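# Hand the hanger from the left gripper to the right

## Task

The left gripper starts out holding a hanger. Pass it to the right gripper so that, at the end, only the right gripper is closed on it and grips it firmly, lifted clear of everything, standing upright, over the table and well away from the rail. The second hanger must still hang on the rail, the rack must stay upright, and neither the rack nor that second hanger may be held. If the rack leans beyond a slight tilt, the scene fails on the spot.

## Robot and tools

Robot: two six-joint arms, left_arm and right_arm, each ending in a parallel gripper. Their bases sit in the scene frame at left_arm (-0.047, +0.290, 0) m, quat_wxyz (+0.995, 0, 0, +0.099), and right_arm (+0.014, -0.334, 0) m, quat_wxyz (+0.999, 0, 0, -0.052). The scene frame's origin is on the table top midway between the arms. +z is up, +x points forward over the table, and left_arm is on the +y side. The arm names do not refer to sides of any camera image. On a gripper, the fingers extend along its +z axis and close along its y axis. The reported end_effector_position is the point between the pads, roughly 1 cm short of the fingertips.

Joint order, used in every command row and every per-joint list in results: shoulder (joint2), elbow (joint3), waist (joint1), wrist pitch (joint4), wrist yaw (joint5), wrist roll (joint6), then the gripper number. A row always has 14 numbers: the 7 for left_arm first, then the 7 for right_arm, even when only one arm is meant to move.

execute_actions(actions): a list of actions run one after another. Each action is a table of 1 to 15 rows, and each row lasts one control step of 1/30 s. If the table is shorter than 15 rows, its last row is repeated until the 15 steps are done. An empty list moves nothing and just returns the current state and images. All row numbers lie in [-1, 1]. The six joint numbers are offsets from the arm's angles at the start of that action, not from the previous row. For the first action of a call, the start is the last angles reported. Scale: 1.0 equals 1.202 rad for the waist, 1.258 for the shoulder, 1.238 for the elbow, 2.073 for wrist pitch, and 2.022 for wrist yaw and for wrist roll. The gripper number is absolute: +1 fully open, -1 closed. Stated joint ranges in rad: waist -2.618 to 3.054, shoulder 0.000 to 3.142, elbow 0.000 to 3.142, wrist pitch -1.571 to 1.571, wrist yaw -1.571 to 1.571, wrist roll -2.094 to 2.094. An action that would push a joint more than 0.036 rad beyond a range end is rejected for both arms. If any action in a call is malformed, or the first one fails this check, nothing at all runs. The true limits may differ by up to 0.036 rad. Over-reaching joints stop at the real limit, and the result then reports "joint sent to its limit".

move(target, speed, blocking): target is one 14-number row in the same layout and scale. Its joint numbers are offsets from the "Joint positions" in the latest result that printed them, not from wherever the arm is when the move begins. The gripper numbers are sent at once. speed is in rad/s, from 0.01 to 2 (default 0.5), and applies to the joint with the farthest to travel. All joints finish their paths together, so a hand usually traces a curve. A path lasts between 0.5 and 10 s, and a longer one stops short of its target. Paths take no account of obstacles or the other arm. A fast move or a target set deep beyond a contact means a harder hit or press. The result adds a "move:" line giving the outcome (done, off_target, moving, held, fault), whether limits=held or limits=none, and each arm's joint farthest from its target. With blocking=false the call returns after 0.5 s while motion goes on. Until a result shows the move has ended, use wait or stop before sending more rows or moves.

wait(seconds): 0 to 10 s, during which the arms keep their last command. It returns early if a running move ends. stop(): brakes a running move, which needs some distance to stop. The fingers keep moving. zoom_image(camera, region): enlarges [x0, y0, x1, y1] in pixels, with the origin at the top-left, no bigger than 504 by 504, from one of cam_high, cam_low, cam_left_wrist or cam_right_wrist (all 504x504). read_manual(section): returns only the URDF licence texts. finished_scene(scene): ends the given scene for good, and its result says whether the task succeeded.

Results: a state line for each arm with the gripper position in m and end_effector_quat_wxyz, in the shared scene frame. This reading can be off, more so at long reach. Joint positions are in rad, plus the gripper opening in m (0.093 open to 0.000 closed). Results also list Joint velocities, "Joint targets" (where the joints are being driven now) and joint torques (offset and noisy). grip_measured uses the same +1 to -1 scale, with a fixed error of up to about 0.02. The pads meet near -0.94, and each mm of object width adds about 0.0208. On a held rigid part the opening can read up to about 12 mm below its width. "joint command not followed" means a clearance check changed some joint targets. FAULT, MOTOR HOT and OVER-TEMPERATURE FAULT lines warn of arm stops. At 90 °C an arm halts for 10 s, and at 100 °C it goes limp and falls.

Motion notes: friction may leave a joint up to about 0.031 rad from its command, and smaller commands may do nothing. Each step's target stays within a fixed lead of the measured angle: 0.202 rad for the waist, 0.258 shoulder, 0.238 elbow, 0.573 wrist pitch, 0.522 wrist yaw and roll. Targets that would move the hand more than 70 mm are also scaled back, so large moves take several actions. Command the rest of an unfinished motion in the next action.

Gripping: to hold something, keep sending the same closing number in every row. A number further below the object's width reading squeezes harder, up to roughly 50 to 62 N per pad. Thin parts under about 5 mm get less force.

Avoid: arm-to-arm contact or pressing, tipping or bumping the rack, knocking anything off the table, dropping the hanger, hard hits and fast contact moves, and holding loads long enough to overheat. Something may occasionally nudge loose objects. Before finishing, check that the hanger is upright, gripped only by the right gripper, and clear of the rail, the other hanger and the left gripper.

Each tool is called after "Emit:" by a JSON object that holds its "op" and its "data", one argument or row to a line.

## Session

Emit:
{"op": "execute_actions", "data": {
  "actions": []
}}

Scene clock: 0.00 s.
left_arm: end_effector_position=(+0.2653, -0.0280, +0.4140) grip_measured=-0.801 end_effector_quat_wxyz=(+0.586, +0.069, +0.805, -0.055) | right_arm: end_effector_position=(+0.3856, -0.3657, +0.3970) grip_measured=+0.996 end_effector_quat_wxyz=(+0.703, +0.031, +0.710, -0.026)
Joint names: [shoulder, elbow, waist, wrist pitch, wrist yaw, wrist roll]
Joint positions: left_arm=[ 1.655  1.924 -1.279 -0.748 -0.843 -0.378  0.007] | right_arm=[ 1.034  1.03   0.016 -0.005 -0.008  0.007  0.093]
Joint velocities: left_arm=[-0.007  0.012  0.007 -0.007 -0.022 -0.066  0.001] | right_arm=[-0.007  0.002  0.002  0.037  0.095 -0.066  0.001]
Joint torques (N m, as the arm reports them, + toward a larger angle): no reading
Motor temperatures (°C, as the motors report them): left_arm=[29 25 28 29 29 28] | right_arm=[28 25 28 29 28 28]
Joint targets: left_arm=[1.654 1.924 -1.279 -0.741 -0.844 -0.378] | right_arm=[1.034 1.030 0.016 -0.005 -0.008 0.007]

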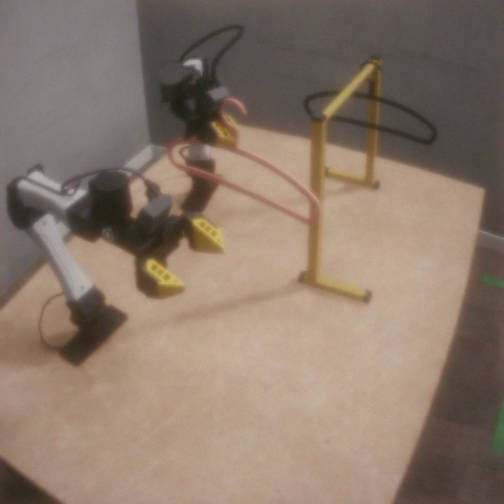

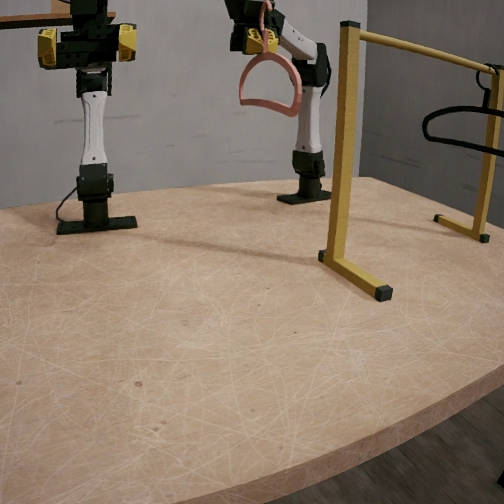

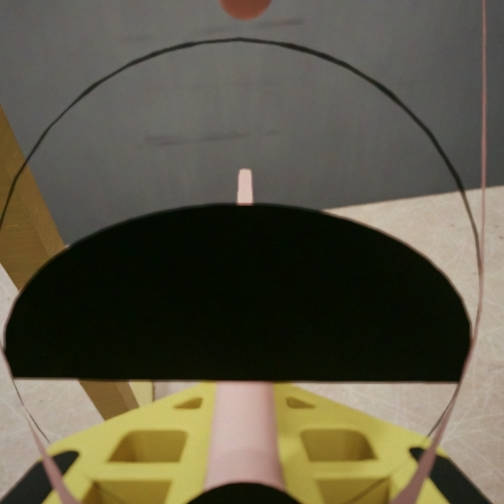

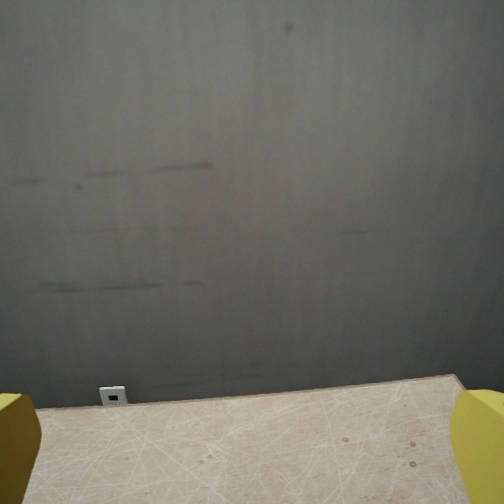

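Emit:
{"op": "zoom_image", "data": {
  "camera": "cam_high",
  "region": [130, 40, 350, 260]
}}

Emit:
{"op": "zoom_image", "data": {
  "camera": "cam_low",
  "region": [190, 0, 350, 140]
}}

Region (130, 40, 350, 260) of cam_high's 504x504 image, scaled by 2.291, with more detail than that image has.

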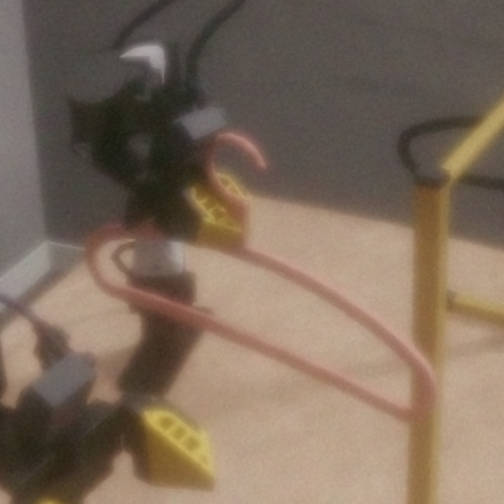

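Region (190, 0, 350, 140) of cam_low's 504x504 image, scaled by 3.150, with more detail than that image has; it fills the top 441 rows of this view, and the rest is white.

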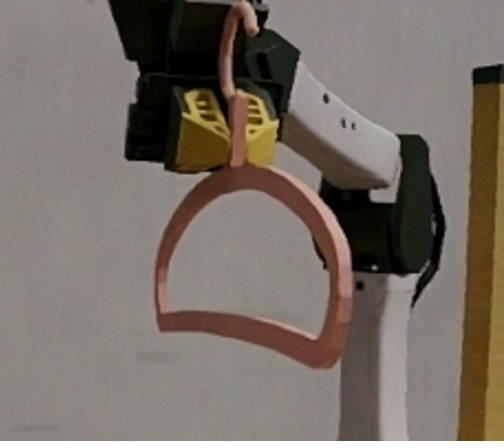

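Emit:
{"op": "move", "data": {
  "target": [0,0,0,0,0,0,-1, 0.228,0.05,0.219,0.113,-0.599,0.887,0.1],
  "speed": 1.2
}}

Scene clock: 14.00 s.
left_arm: end_effector_position=(+0.2647, -0.0271, +0.4117) grip_measured=-0.948 end_effector_quat_wxyz=(+0.583, +0.072, +0.807, -0.051) | right_arm: end_effector_position=(+0.3191, -0.1227, +0.3668) grip_measured=+0.102 end_effector_quat_wxyz=(-0.018, +0.152, +0.693, +0.704)
Joint names: [shoulder, elbow, waist, wrist pitch, wrist yaw, wrist roll]
Joint positions: left_arm=[ 1.655  1.924 -1.279 -0.762 -0.843 -0.378  0.   ] | right_arm=[ 1.305  1.07   0.272  0.215 -1.212  1.794  0.05 ]
Joint velocities: left_arm=[-0.007  0.007 -0.002  0.007 -0.007  0.007  0.   ] | right_arm=[ 0.002  0.002  0.032 -0.11  -0.066 -0.066  0.   ]
Joint torques (N m, as the arm reports them, + toward a larger angle): left_arm=[-7.93  7.12 -0.15  2.14 -0.33  0.07] | right_arm=[-4.12 11.52  0.96  2.12 -0.03 -0.04]
Motor temperatures (°C, as the motors report them): left_arm=[31 27 28 32 29 28] | right_arm=[28 28 28 33 28 28]
Joint targets: left_arm=[1.655 1.924 -1.279 -0.748 -0.843 -0.378] | right_arm=[1.321 1.092 0.280 0.229 -1.219 1.801]
move: off_target (right_arm); limits=none; left_arm: farthest joint: the wrist pitch, 0.014 radians from its target (0.004 radians at the start); right_arm: farthest joint: the elbow, 0.022 radians from its target (0.062 radians at the start)

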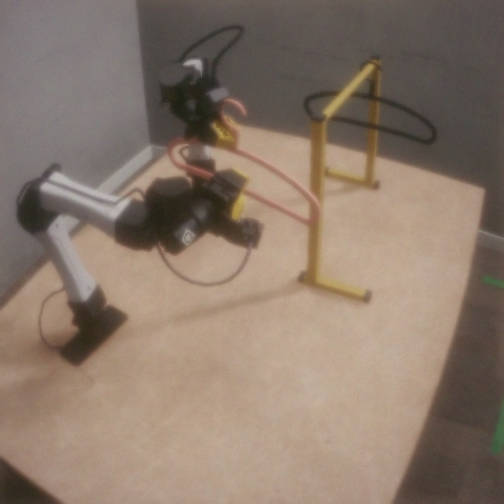

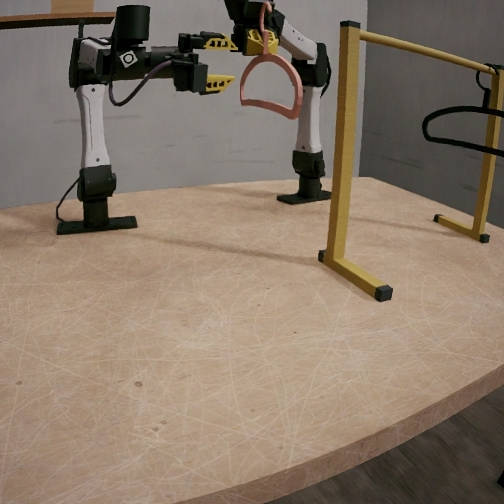

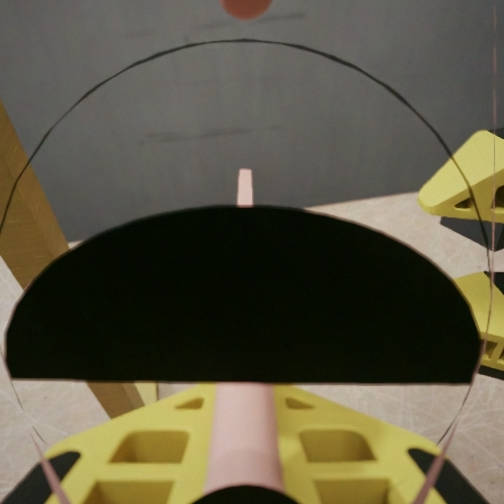

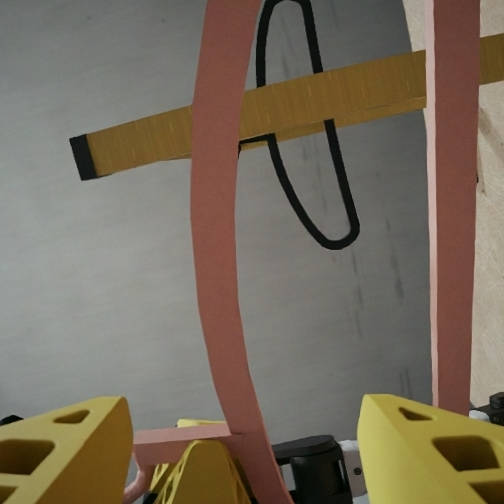

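Emit:
{"op": "move", "data": {
  "target": [0,0,0,0.007,0,0,-1, 0.0914,0.117,0.242,0.01,0.136,-0.056,0.1],
  "speed": 0.3
}}

Scene clock: 19.40 s.
left_arm: end_effector_position=(+0.2644, -0.0266, +0.4105) grip_measured=-0.948 end_effector_quat_wxyz=(+0.582, +0.074, +0.809, -0.049) | right_arm: end_effector_position=(+0.3147, -0.0360, +0.3830) grip_measured=+0.102 end_effector_quat_wxyz=(+0.023, +0.099, +0.698, +0.709)
Joint names: [shoulder, elbow, waist, wrist pitch, wrist yaw, wrist roll]
Joint positions: left_arm=[ 1.655  1.924 -1.279 -0.769 -0.842 -0.378  0.   ] | right_arm=[ 1.403  1.192  0.558  0.222 -0.944  1.688  0.05 ]
Joint velocities: left_arm=[-0.032  0.007  0.012 -0.037  0.007  0.066  0.   ] | right_arm=[-0.002 -0.007  0.007  0.007  0.022 -0.007 -0.001]
Joint torques (N m, as the arm reports them, + toward a larger angle): left_arm=[-7.91  7.14 -0.13  2.22 -0.34  0.07] | right_arm=[-4.98 11.64  0.58  2.3   0.11 -0.16]
Motor temperatures (°C, as the motors report them): left_arm=[32 27 28 33 29 28] | right_arm=[28 29 28 34 28 28]
Joint targets: left_arm=[1.655 1.924 -1.279 -0.747 -0.843 -0.378] | right_arm=[1.420 1.215 0.563 0.236 -0.937 1.681]
move: off_target (left_arm, right_arm); limits=none; left_arm: farthest joint: the wrist pitch, 0.021 radians from its target (0.014 radians at the start); right_arm: farthest joint: the elbow, 0.023 radians from its target (0.145 radians at the start)

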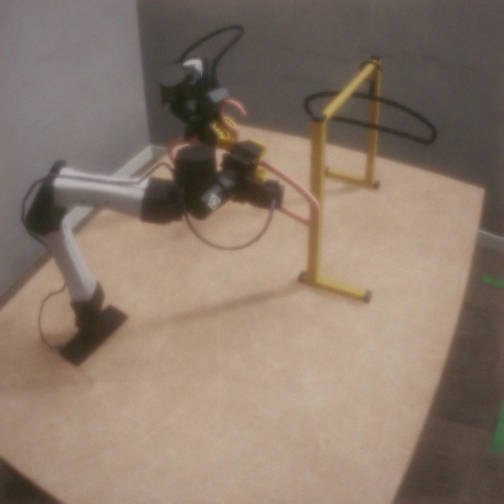

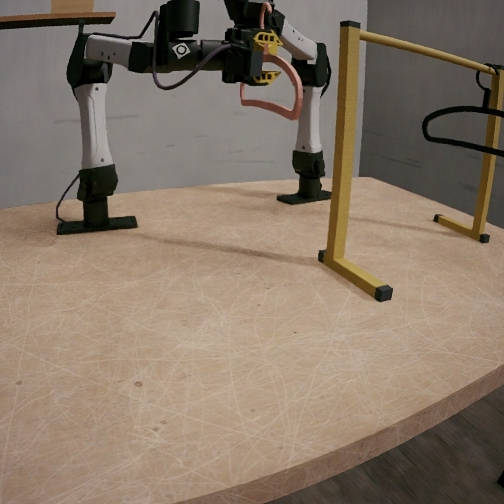

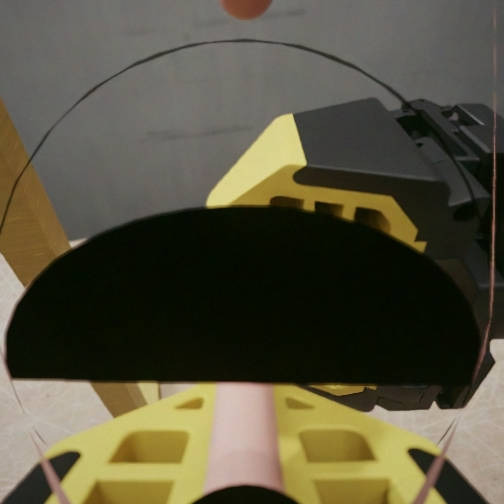

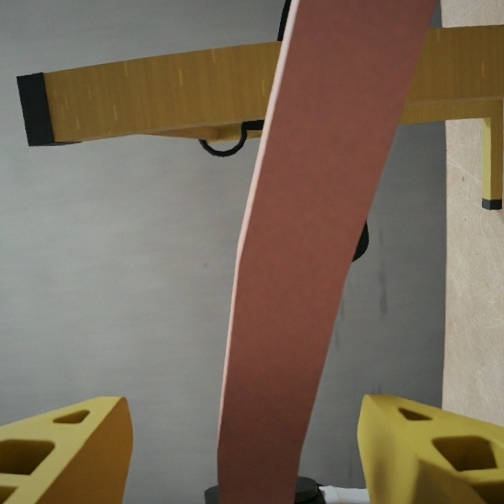

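Emit:
{"op": "execute_actions", "data": {
  "actions": [
    [[0,0,0,0.01,0,0,-1, 0.0135,0.018,0.021,0.0065,0.013,-0.003,-0.4]],
    [[0,0,0,0.01,0,0,-1, 0.0135,0.018,0.004,0.0065,0.003,-0.003,-0.7],[0,0,0,0.01,0,0,-1, 0.0135,0.018,0.004,0.0065,0.003,-0.003,-0.7],[0,0,0,0.01,0,0,-1, 0.0135,0.018,0.004,0.0065,0.003,-0.003,-0.7],[0,0,0,0.01,0,0,-1, 0.0135,0.018,0.004,0.0065,0.003,-0.003,-1]]
  ]
}}

Scene clock: 22.50 s.
left_arm: end_effector_position=(+0.2645, -0.0269, +0.4110) grip_measured=-0.948 end_effector_quat_wxyz=(+0.582, +0.073, +0.808, -0.050) | right_arm: end_effector_position=(+0.3123, -0.0309, +0.3829) grip_measured=-0.842 end_effector_quat_wxyz=(+0.022, +0.101, +0.698, +0.709)
Joint names: [shoulder, elbow, waist, wrist pitch, wrist yaw, wrist roll]
Joint positions: left_arm=[ 1.655  1.924 -1.279 -0.766 -0.842 -0.379  0.   ] | right_arm=[ 1.403  1.192  0.577  0.221 -0.925  1.691  0.005]
Joint velocities: left_arm=[-0.002  0.002  0.012 -0.037  0.007  0.022  0.   ] | right_arm=[ 0.007 -0.022  0.017 -0.007 -0.037 -0.007  0.001]
Joint torques (N m, as the arm reports them, + toward a larger angle): left_arm=[-7.92  7.11 -0.14  2.18 -0.32  0.07] | right_arm=[-4.99 11.82  0.68  2.31  0.1  -0.19]
Motor temperatures (°C, as the motors report them): left_arm=[32 28 28 34 29 28] | right_arm=[28 29 28 34 28 28]
Joint targets: left_arm=[1.655 1.924 -1.279 -0.748 -0.842 -0.379] | right_arm=[1.420 1.215 0.581 0.236 -0.919 1.682]

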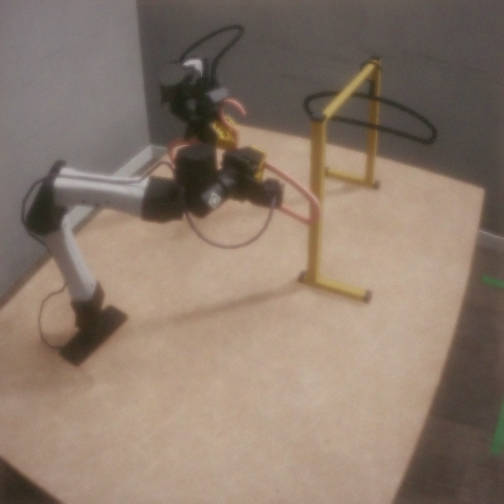

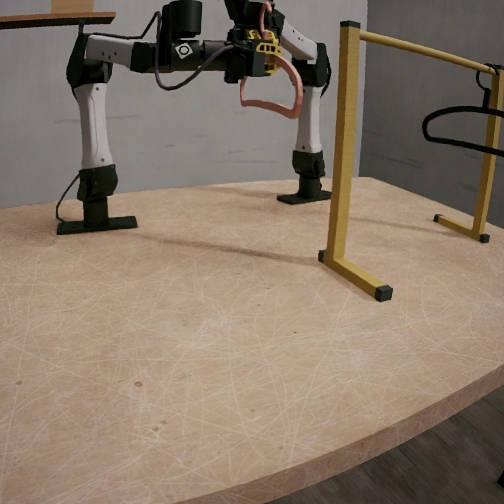

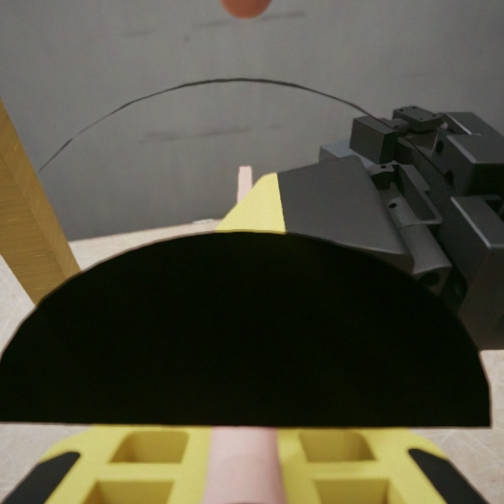

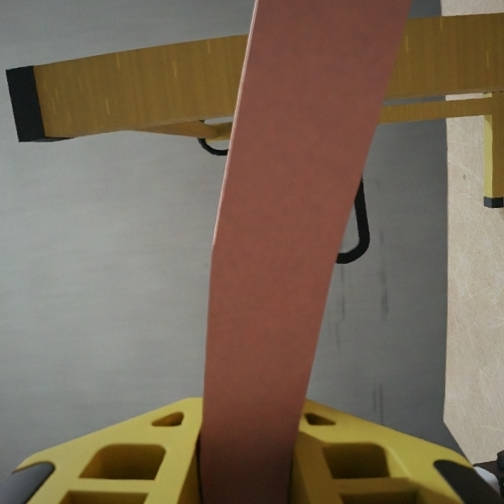

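Emit:
{"op": "execute_actions", "data": {
  "actions": [
    [[0,0,0,0.008,0,0,-0.3, 0.0135,0.018,0.003,0.007,0.003,-0.003,-1]]
  ]
}}

Emit:
{"op": "move", "data": {
  "target": [-0.048,0.10,-0.206,-0.152,-0.10,-0.103,-0.3, 0.0135,0.018,0.003,0.007,0.003,-0.003,-1],
  "speed": 0.35
}}

Scene clock: 26.53 s.
left_arm: end_effector_position=(+0.2645, -0.0269, +0.4110) grip_measured=-0.302 end_effector_quat_wxyz=(+0.582, +0.073, +0.808, -0.050) | right_arm: end_effector_position=(+0.3124, -0.0310, +0.3829) grip_measured=-0.842 end_effector_quat_wxyz=(+0.024, +0.099, +0.698, +0.709)
Joint names: [shoulder, elbow, waist, wrist pitch, wrist yaw, wrist roll]
Joint positions: left_arm=[ 1.655  1.924 -1.279 -0.766 -0.842 -0.379  0.031] | right_arm=[ 1.403  1.192  0.577  0.221 -0.924  1.686  0.005]
Joint velocities: left_arm=[ 0.007  0.022 -0.007 -0.022  0.007 -0.066 -0.001] | right_arm=[-0.012 -0.002  0.007 -0.037 -0.051  0.007 -0.   ]
Joint torques (N m, as the arm reports them, + toward a larger angle): left_arm=[-7.86  7.09 -0.14  2.17 -0.33  0.07] | right_arm=[-5.08 11.87  0.57  2.33  0.1  -0.09]
Motor temperatures (°C, as the motors report them): left_arm=[33 28 28 34 29 28] | right_arm=[29 30 29 35 28 28]
Joint targets: left_arm=[1.655 1.924 -1.279 -0.749 -0.842 -0.379] | right_arm=[1.420 1.215 0.580 0.235 -0.919 1.686]

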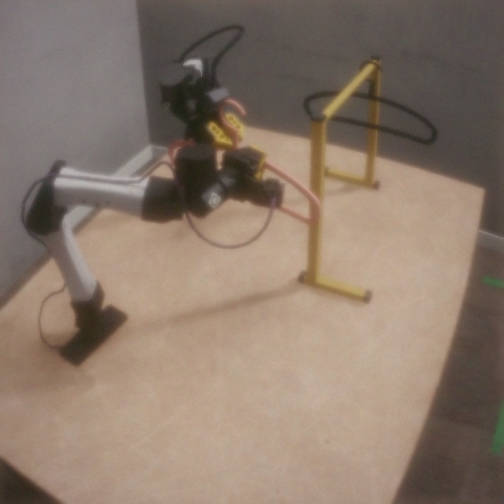

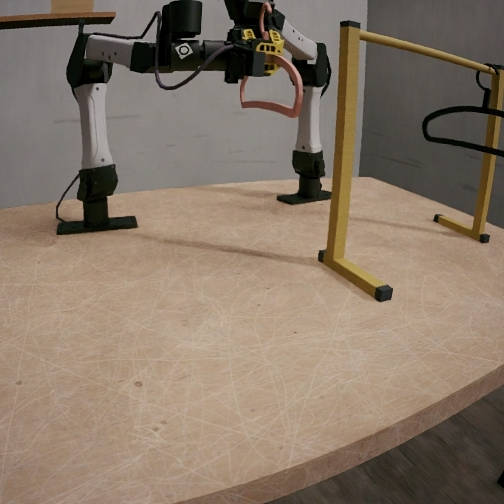

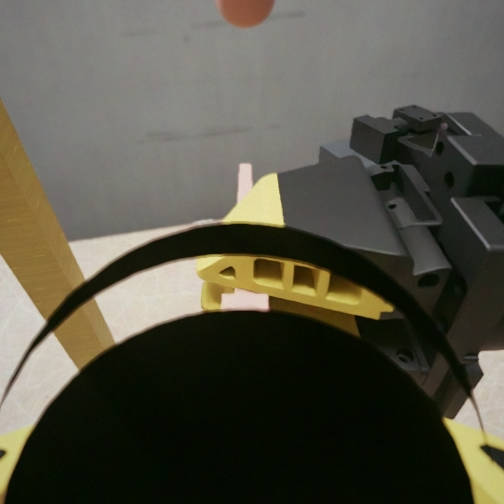

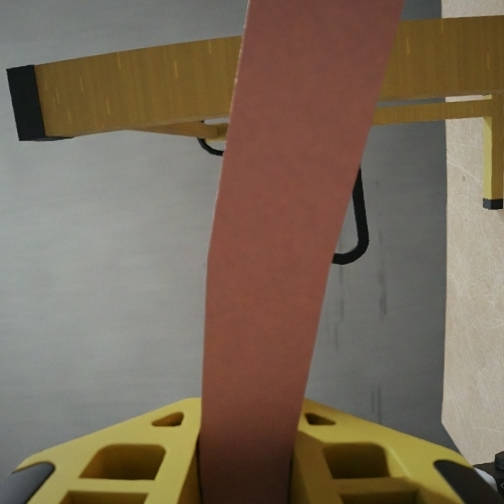

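Scene clock: 28.13 s.
left_arm: end_effector_position=(+0.1819, -0.0197, +0.4344) grip_measured=-0.302 end_effector_quat_wxyz=(+0.585, +0.078, +0.806, -0.054) | right_arm: end_effector_position=(+0.3124, -0.0310, +0.3820) grip_measured=-0.842 end_effector_quat_wxyz=(+0.024, +0.098, +0.699, +0.708)
Joint names: [shoulder, elbow, waist, wrist pitch, wrist yaw, wrist roll]
Joint positions: left_arm=[ 1.611  2.029 -1.519 -1.074 -1.037 -0.58   0.031] | right_arm=[ 1.403  1.192  0.577  0.216 -0.924  1.68   0.005]
Joint velocities: left_arm=[-0.007  0.007 -0.007 -0.007 -0.007 -0.11   0.   ] | right_arm=[-0.017 -0.007  0.007 -0.022  0.081 -0.022 -0.001]
Joint torques (N m, as the arm reports them, + toward a larger angle): left_arm=[-8.17  7.79 -0.7   1.69 -0.53  0.  ] | right_arm=[-5.04 11.76  0.49  2.39  0.1  -0.08]
Motor temperatures (°C, as the motors report them): left_arm=[33 28 28 34 29 28] | right_arm=[29 30 29 35 28 28]
Joint targets: left_arm=[1.594 2.048 -1.527 -1.081 -1.044 -0.587] | right_arm=[1.420 1.215 0.580 0.235 -0.918 1.680]
move: off_target (right_arm); limits=none; left_arm: farthest joint: the elbow, 0.019 radians from its target (0.124 radians at the start); right_arm: farthest joint: the elbow, 0.022 radians from its target (0.022 radians at the start)

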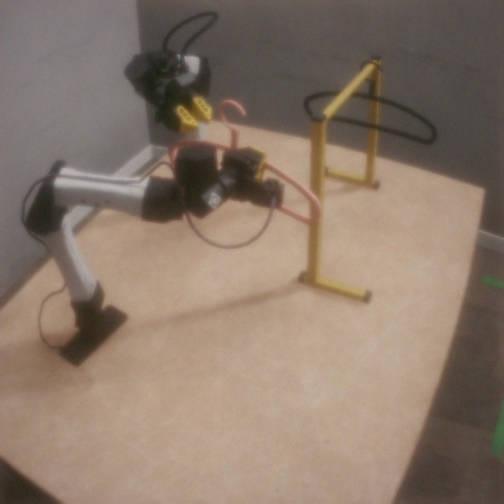

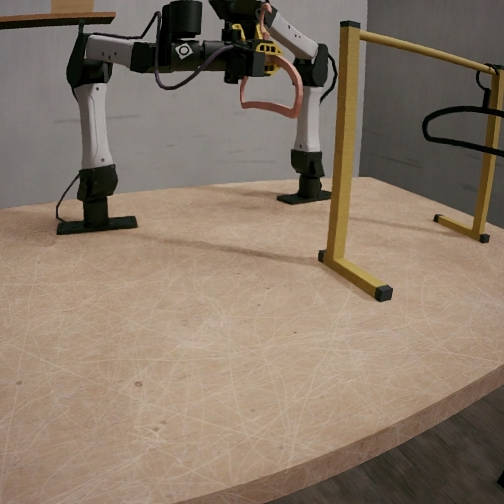

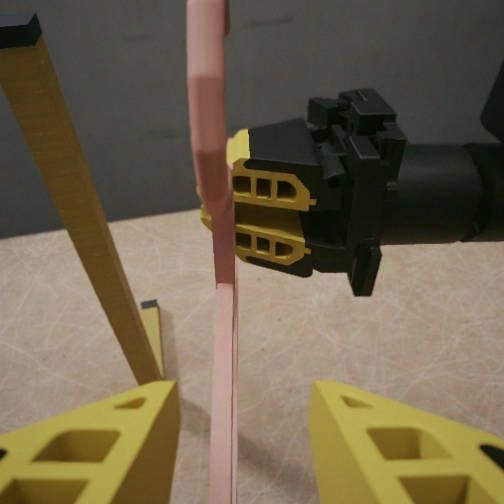

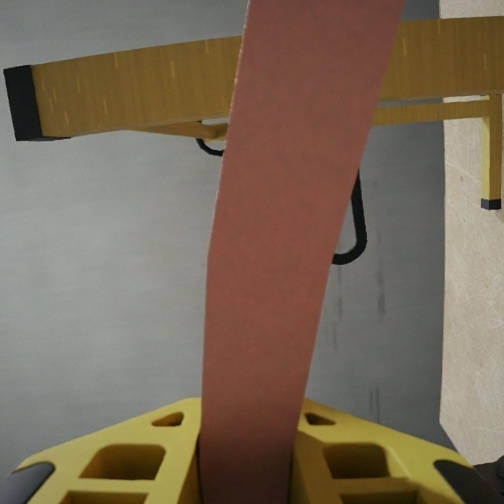

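Emit:
{"op": "move", "data": {
  "target": [-0.25,0.015,0,0,0,0,-0.3, 0.0135,0.018,-0.42,0.011,0,0,-1],
  "speed": 0.45
}}

Scene clock: 31.13 s.
left_arm: end_effector_position=(+0.1541, +0.0894, +0.5209) grip_measured=-0.302 end_effector_quat_wxyz=(+0.620, -0.007, +0.766, -0.170) | right_arm: end_effector_position=(+0.4217, -0.2119, +0.3815) grip_measured=-0.842 end_effector_quat_wxyz=(+0.199, +0.270, +0.653, +0.679)
Joint names: [shoulder, elbow, waist, wrist pitch, wrist yaw, wrist roll]
Joint positions: left_arm=[ 1.304  2.029 -1.519 -1.075 -1.037 -0.581  0.031] | right_arm=[ 1.403  1.192  0.075  0.213 -0.923  1.68   0.005]
Joint velocities: left_arm=[-0.002  0.002 -0.027 -0.007  0.051 -0.022  0.   ] | right_arm=[ 0.007  0.012 -0.007 -0.007  0.051 -0.022  0.   ]
Joint torques (N m, as the arm reports them, + toward a larger angle): left_arm=[-3.12  6.49 -0.15  1.94 -0.31  0.09] | right_arm=[-5.09 11.72  0.18  2.5   0.06 -0.07]
Motor temperatures (°C, as the motors report them): left_arm=[33 29 28 34 29 28] | right_arm=[29 30 29 35 28 28]
Joint targets: left_arm=[1.296 2.048 -1.519 -1.074 -1.037 -0.580] | right_arm=[1.420 1.215 0.072 0.239 -0.924 1.680]
move: off_target (right_arm); limits=none; left_arm: farthest joint: the elbow, 0.018 radians from its target (0.018 radians at the start); right_arm: farthest joint: the wrist pitch, 0.026 radians from its target (0.023 radians at the start)

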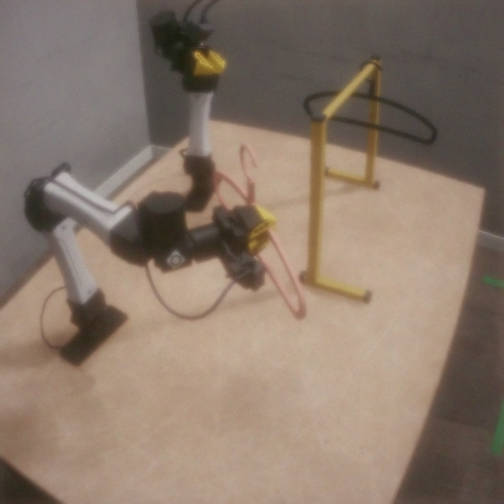

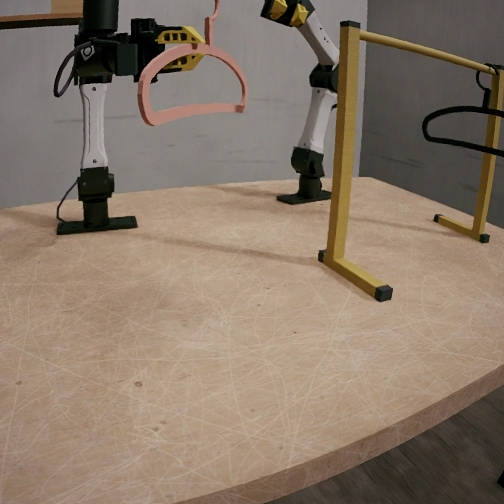

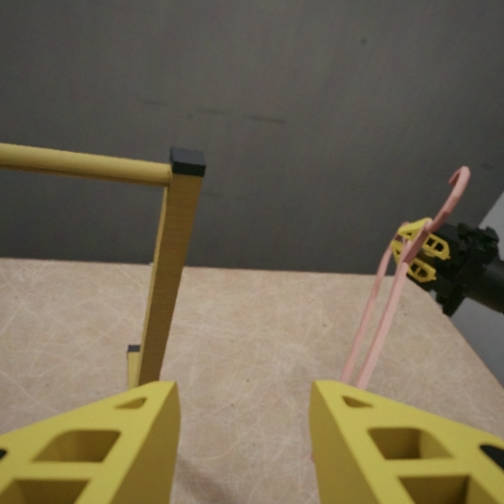

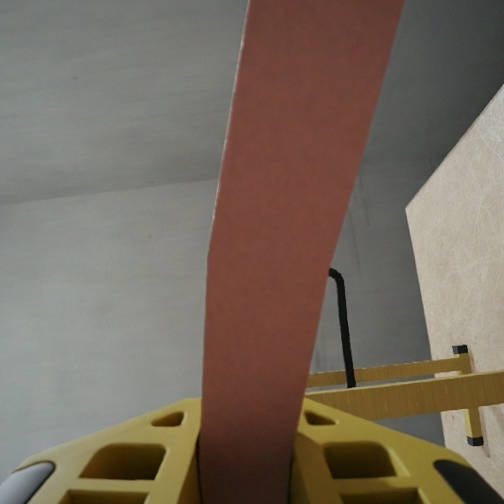

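The hanger is upright, clear of the rack and held by the right gripper only.

Emit:
{"op": "finished_scene", "data": {
  "scene": 1
}}

The scene is finished: the task was done.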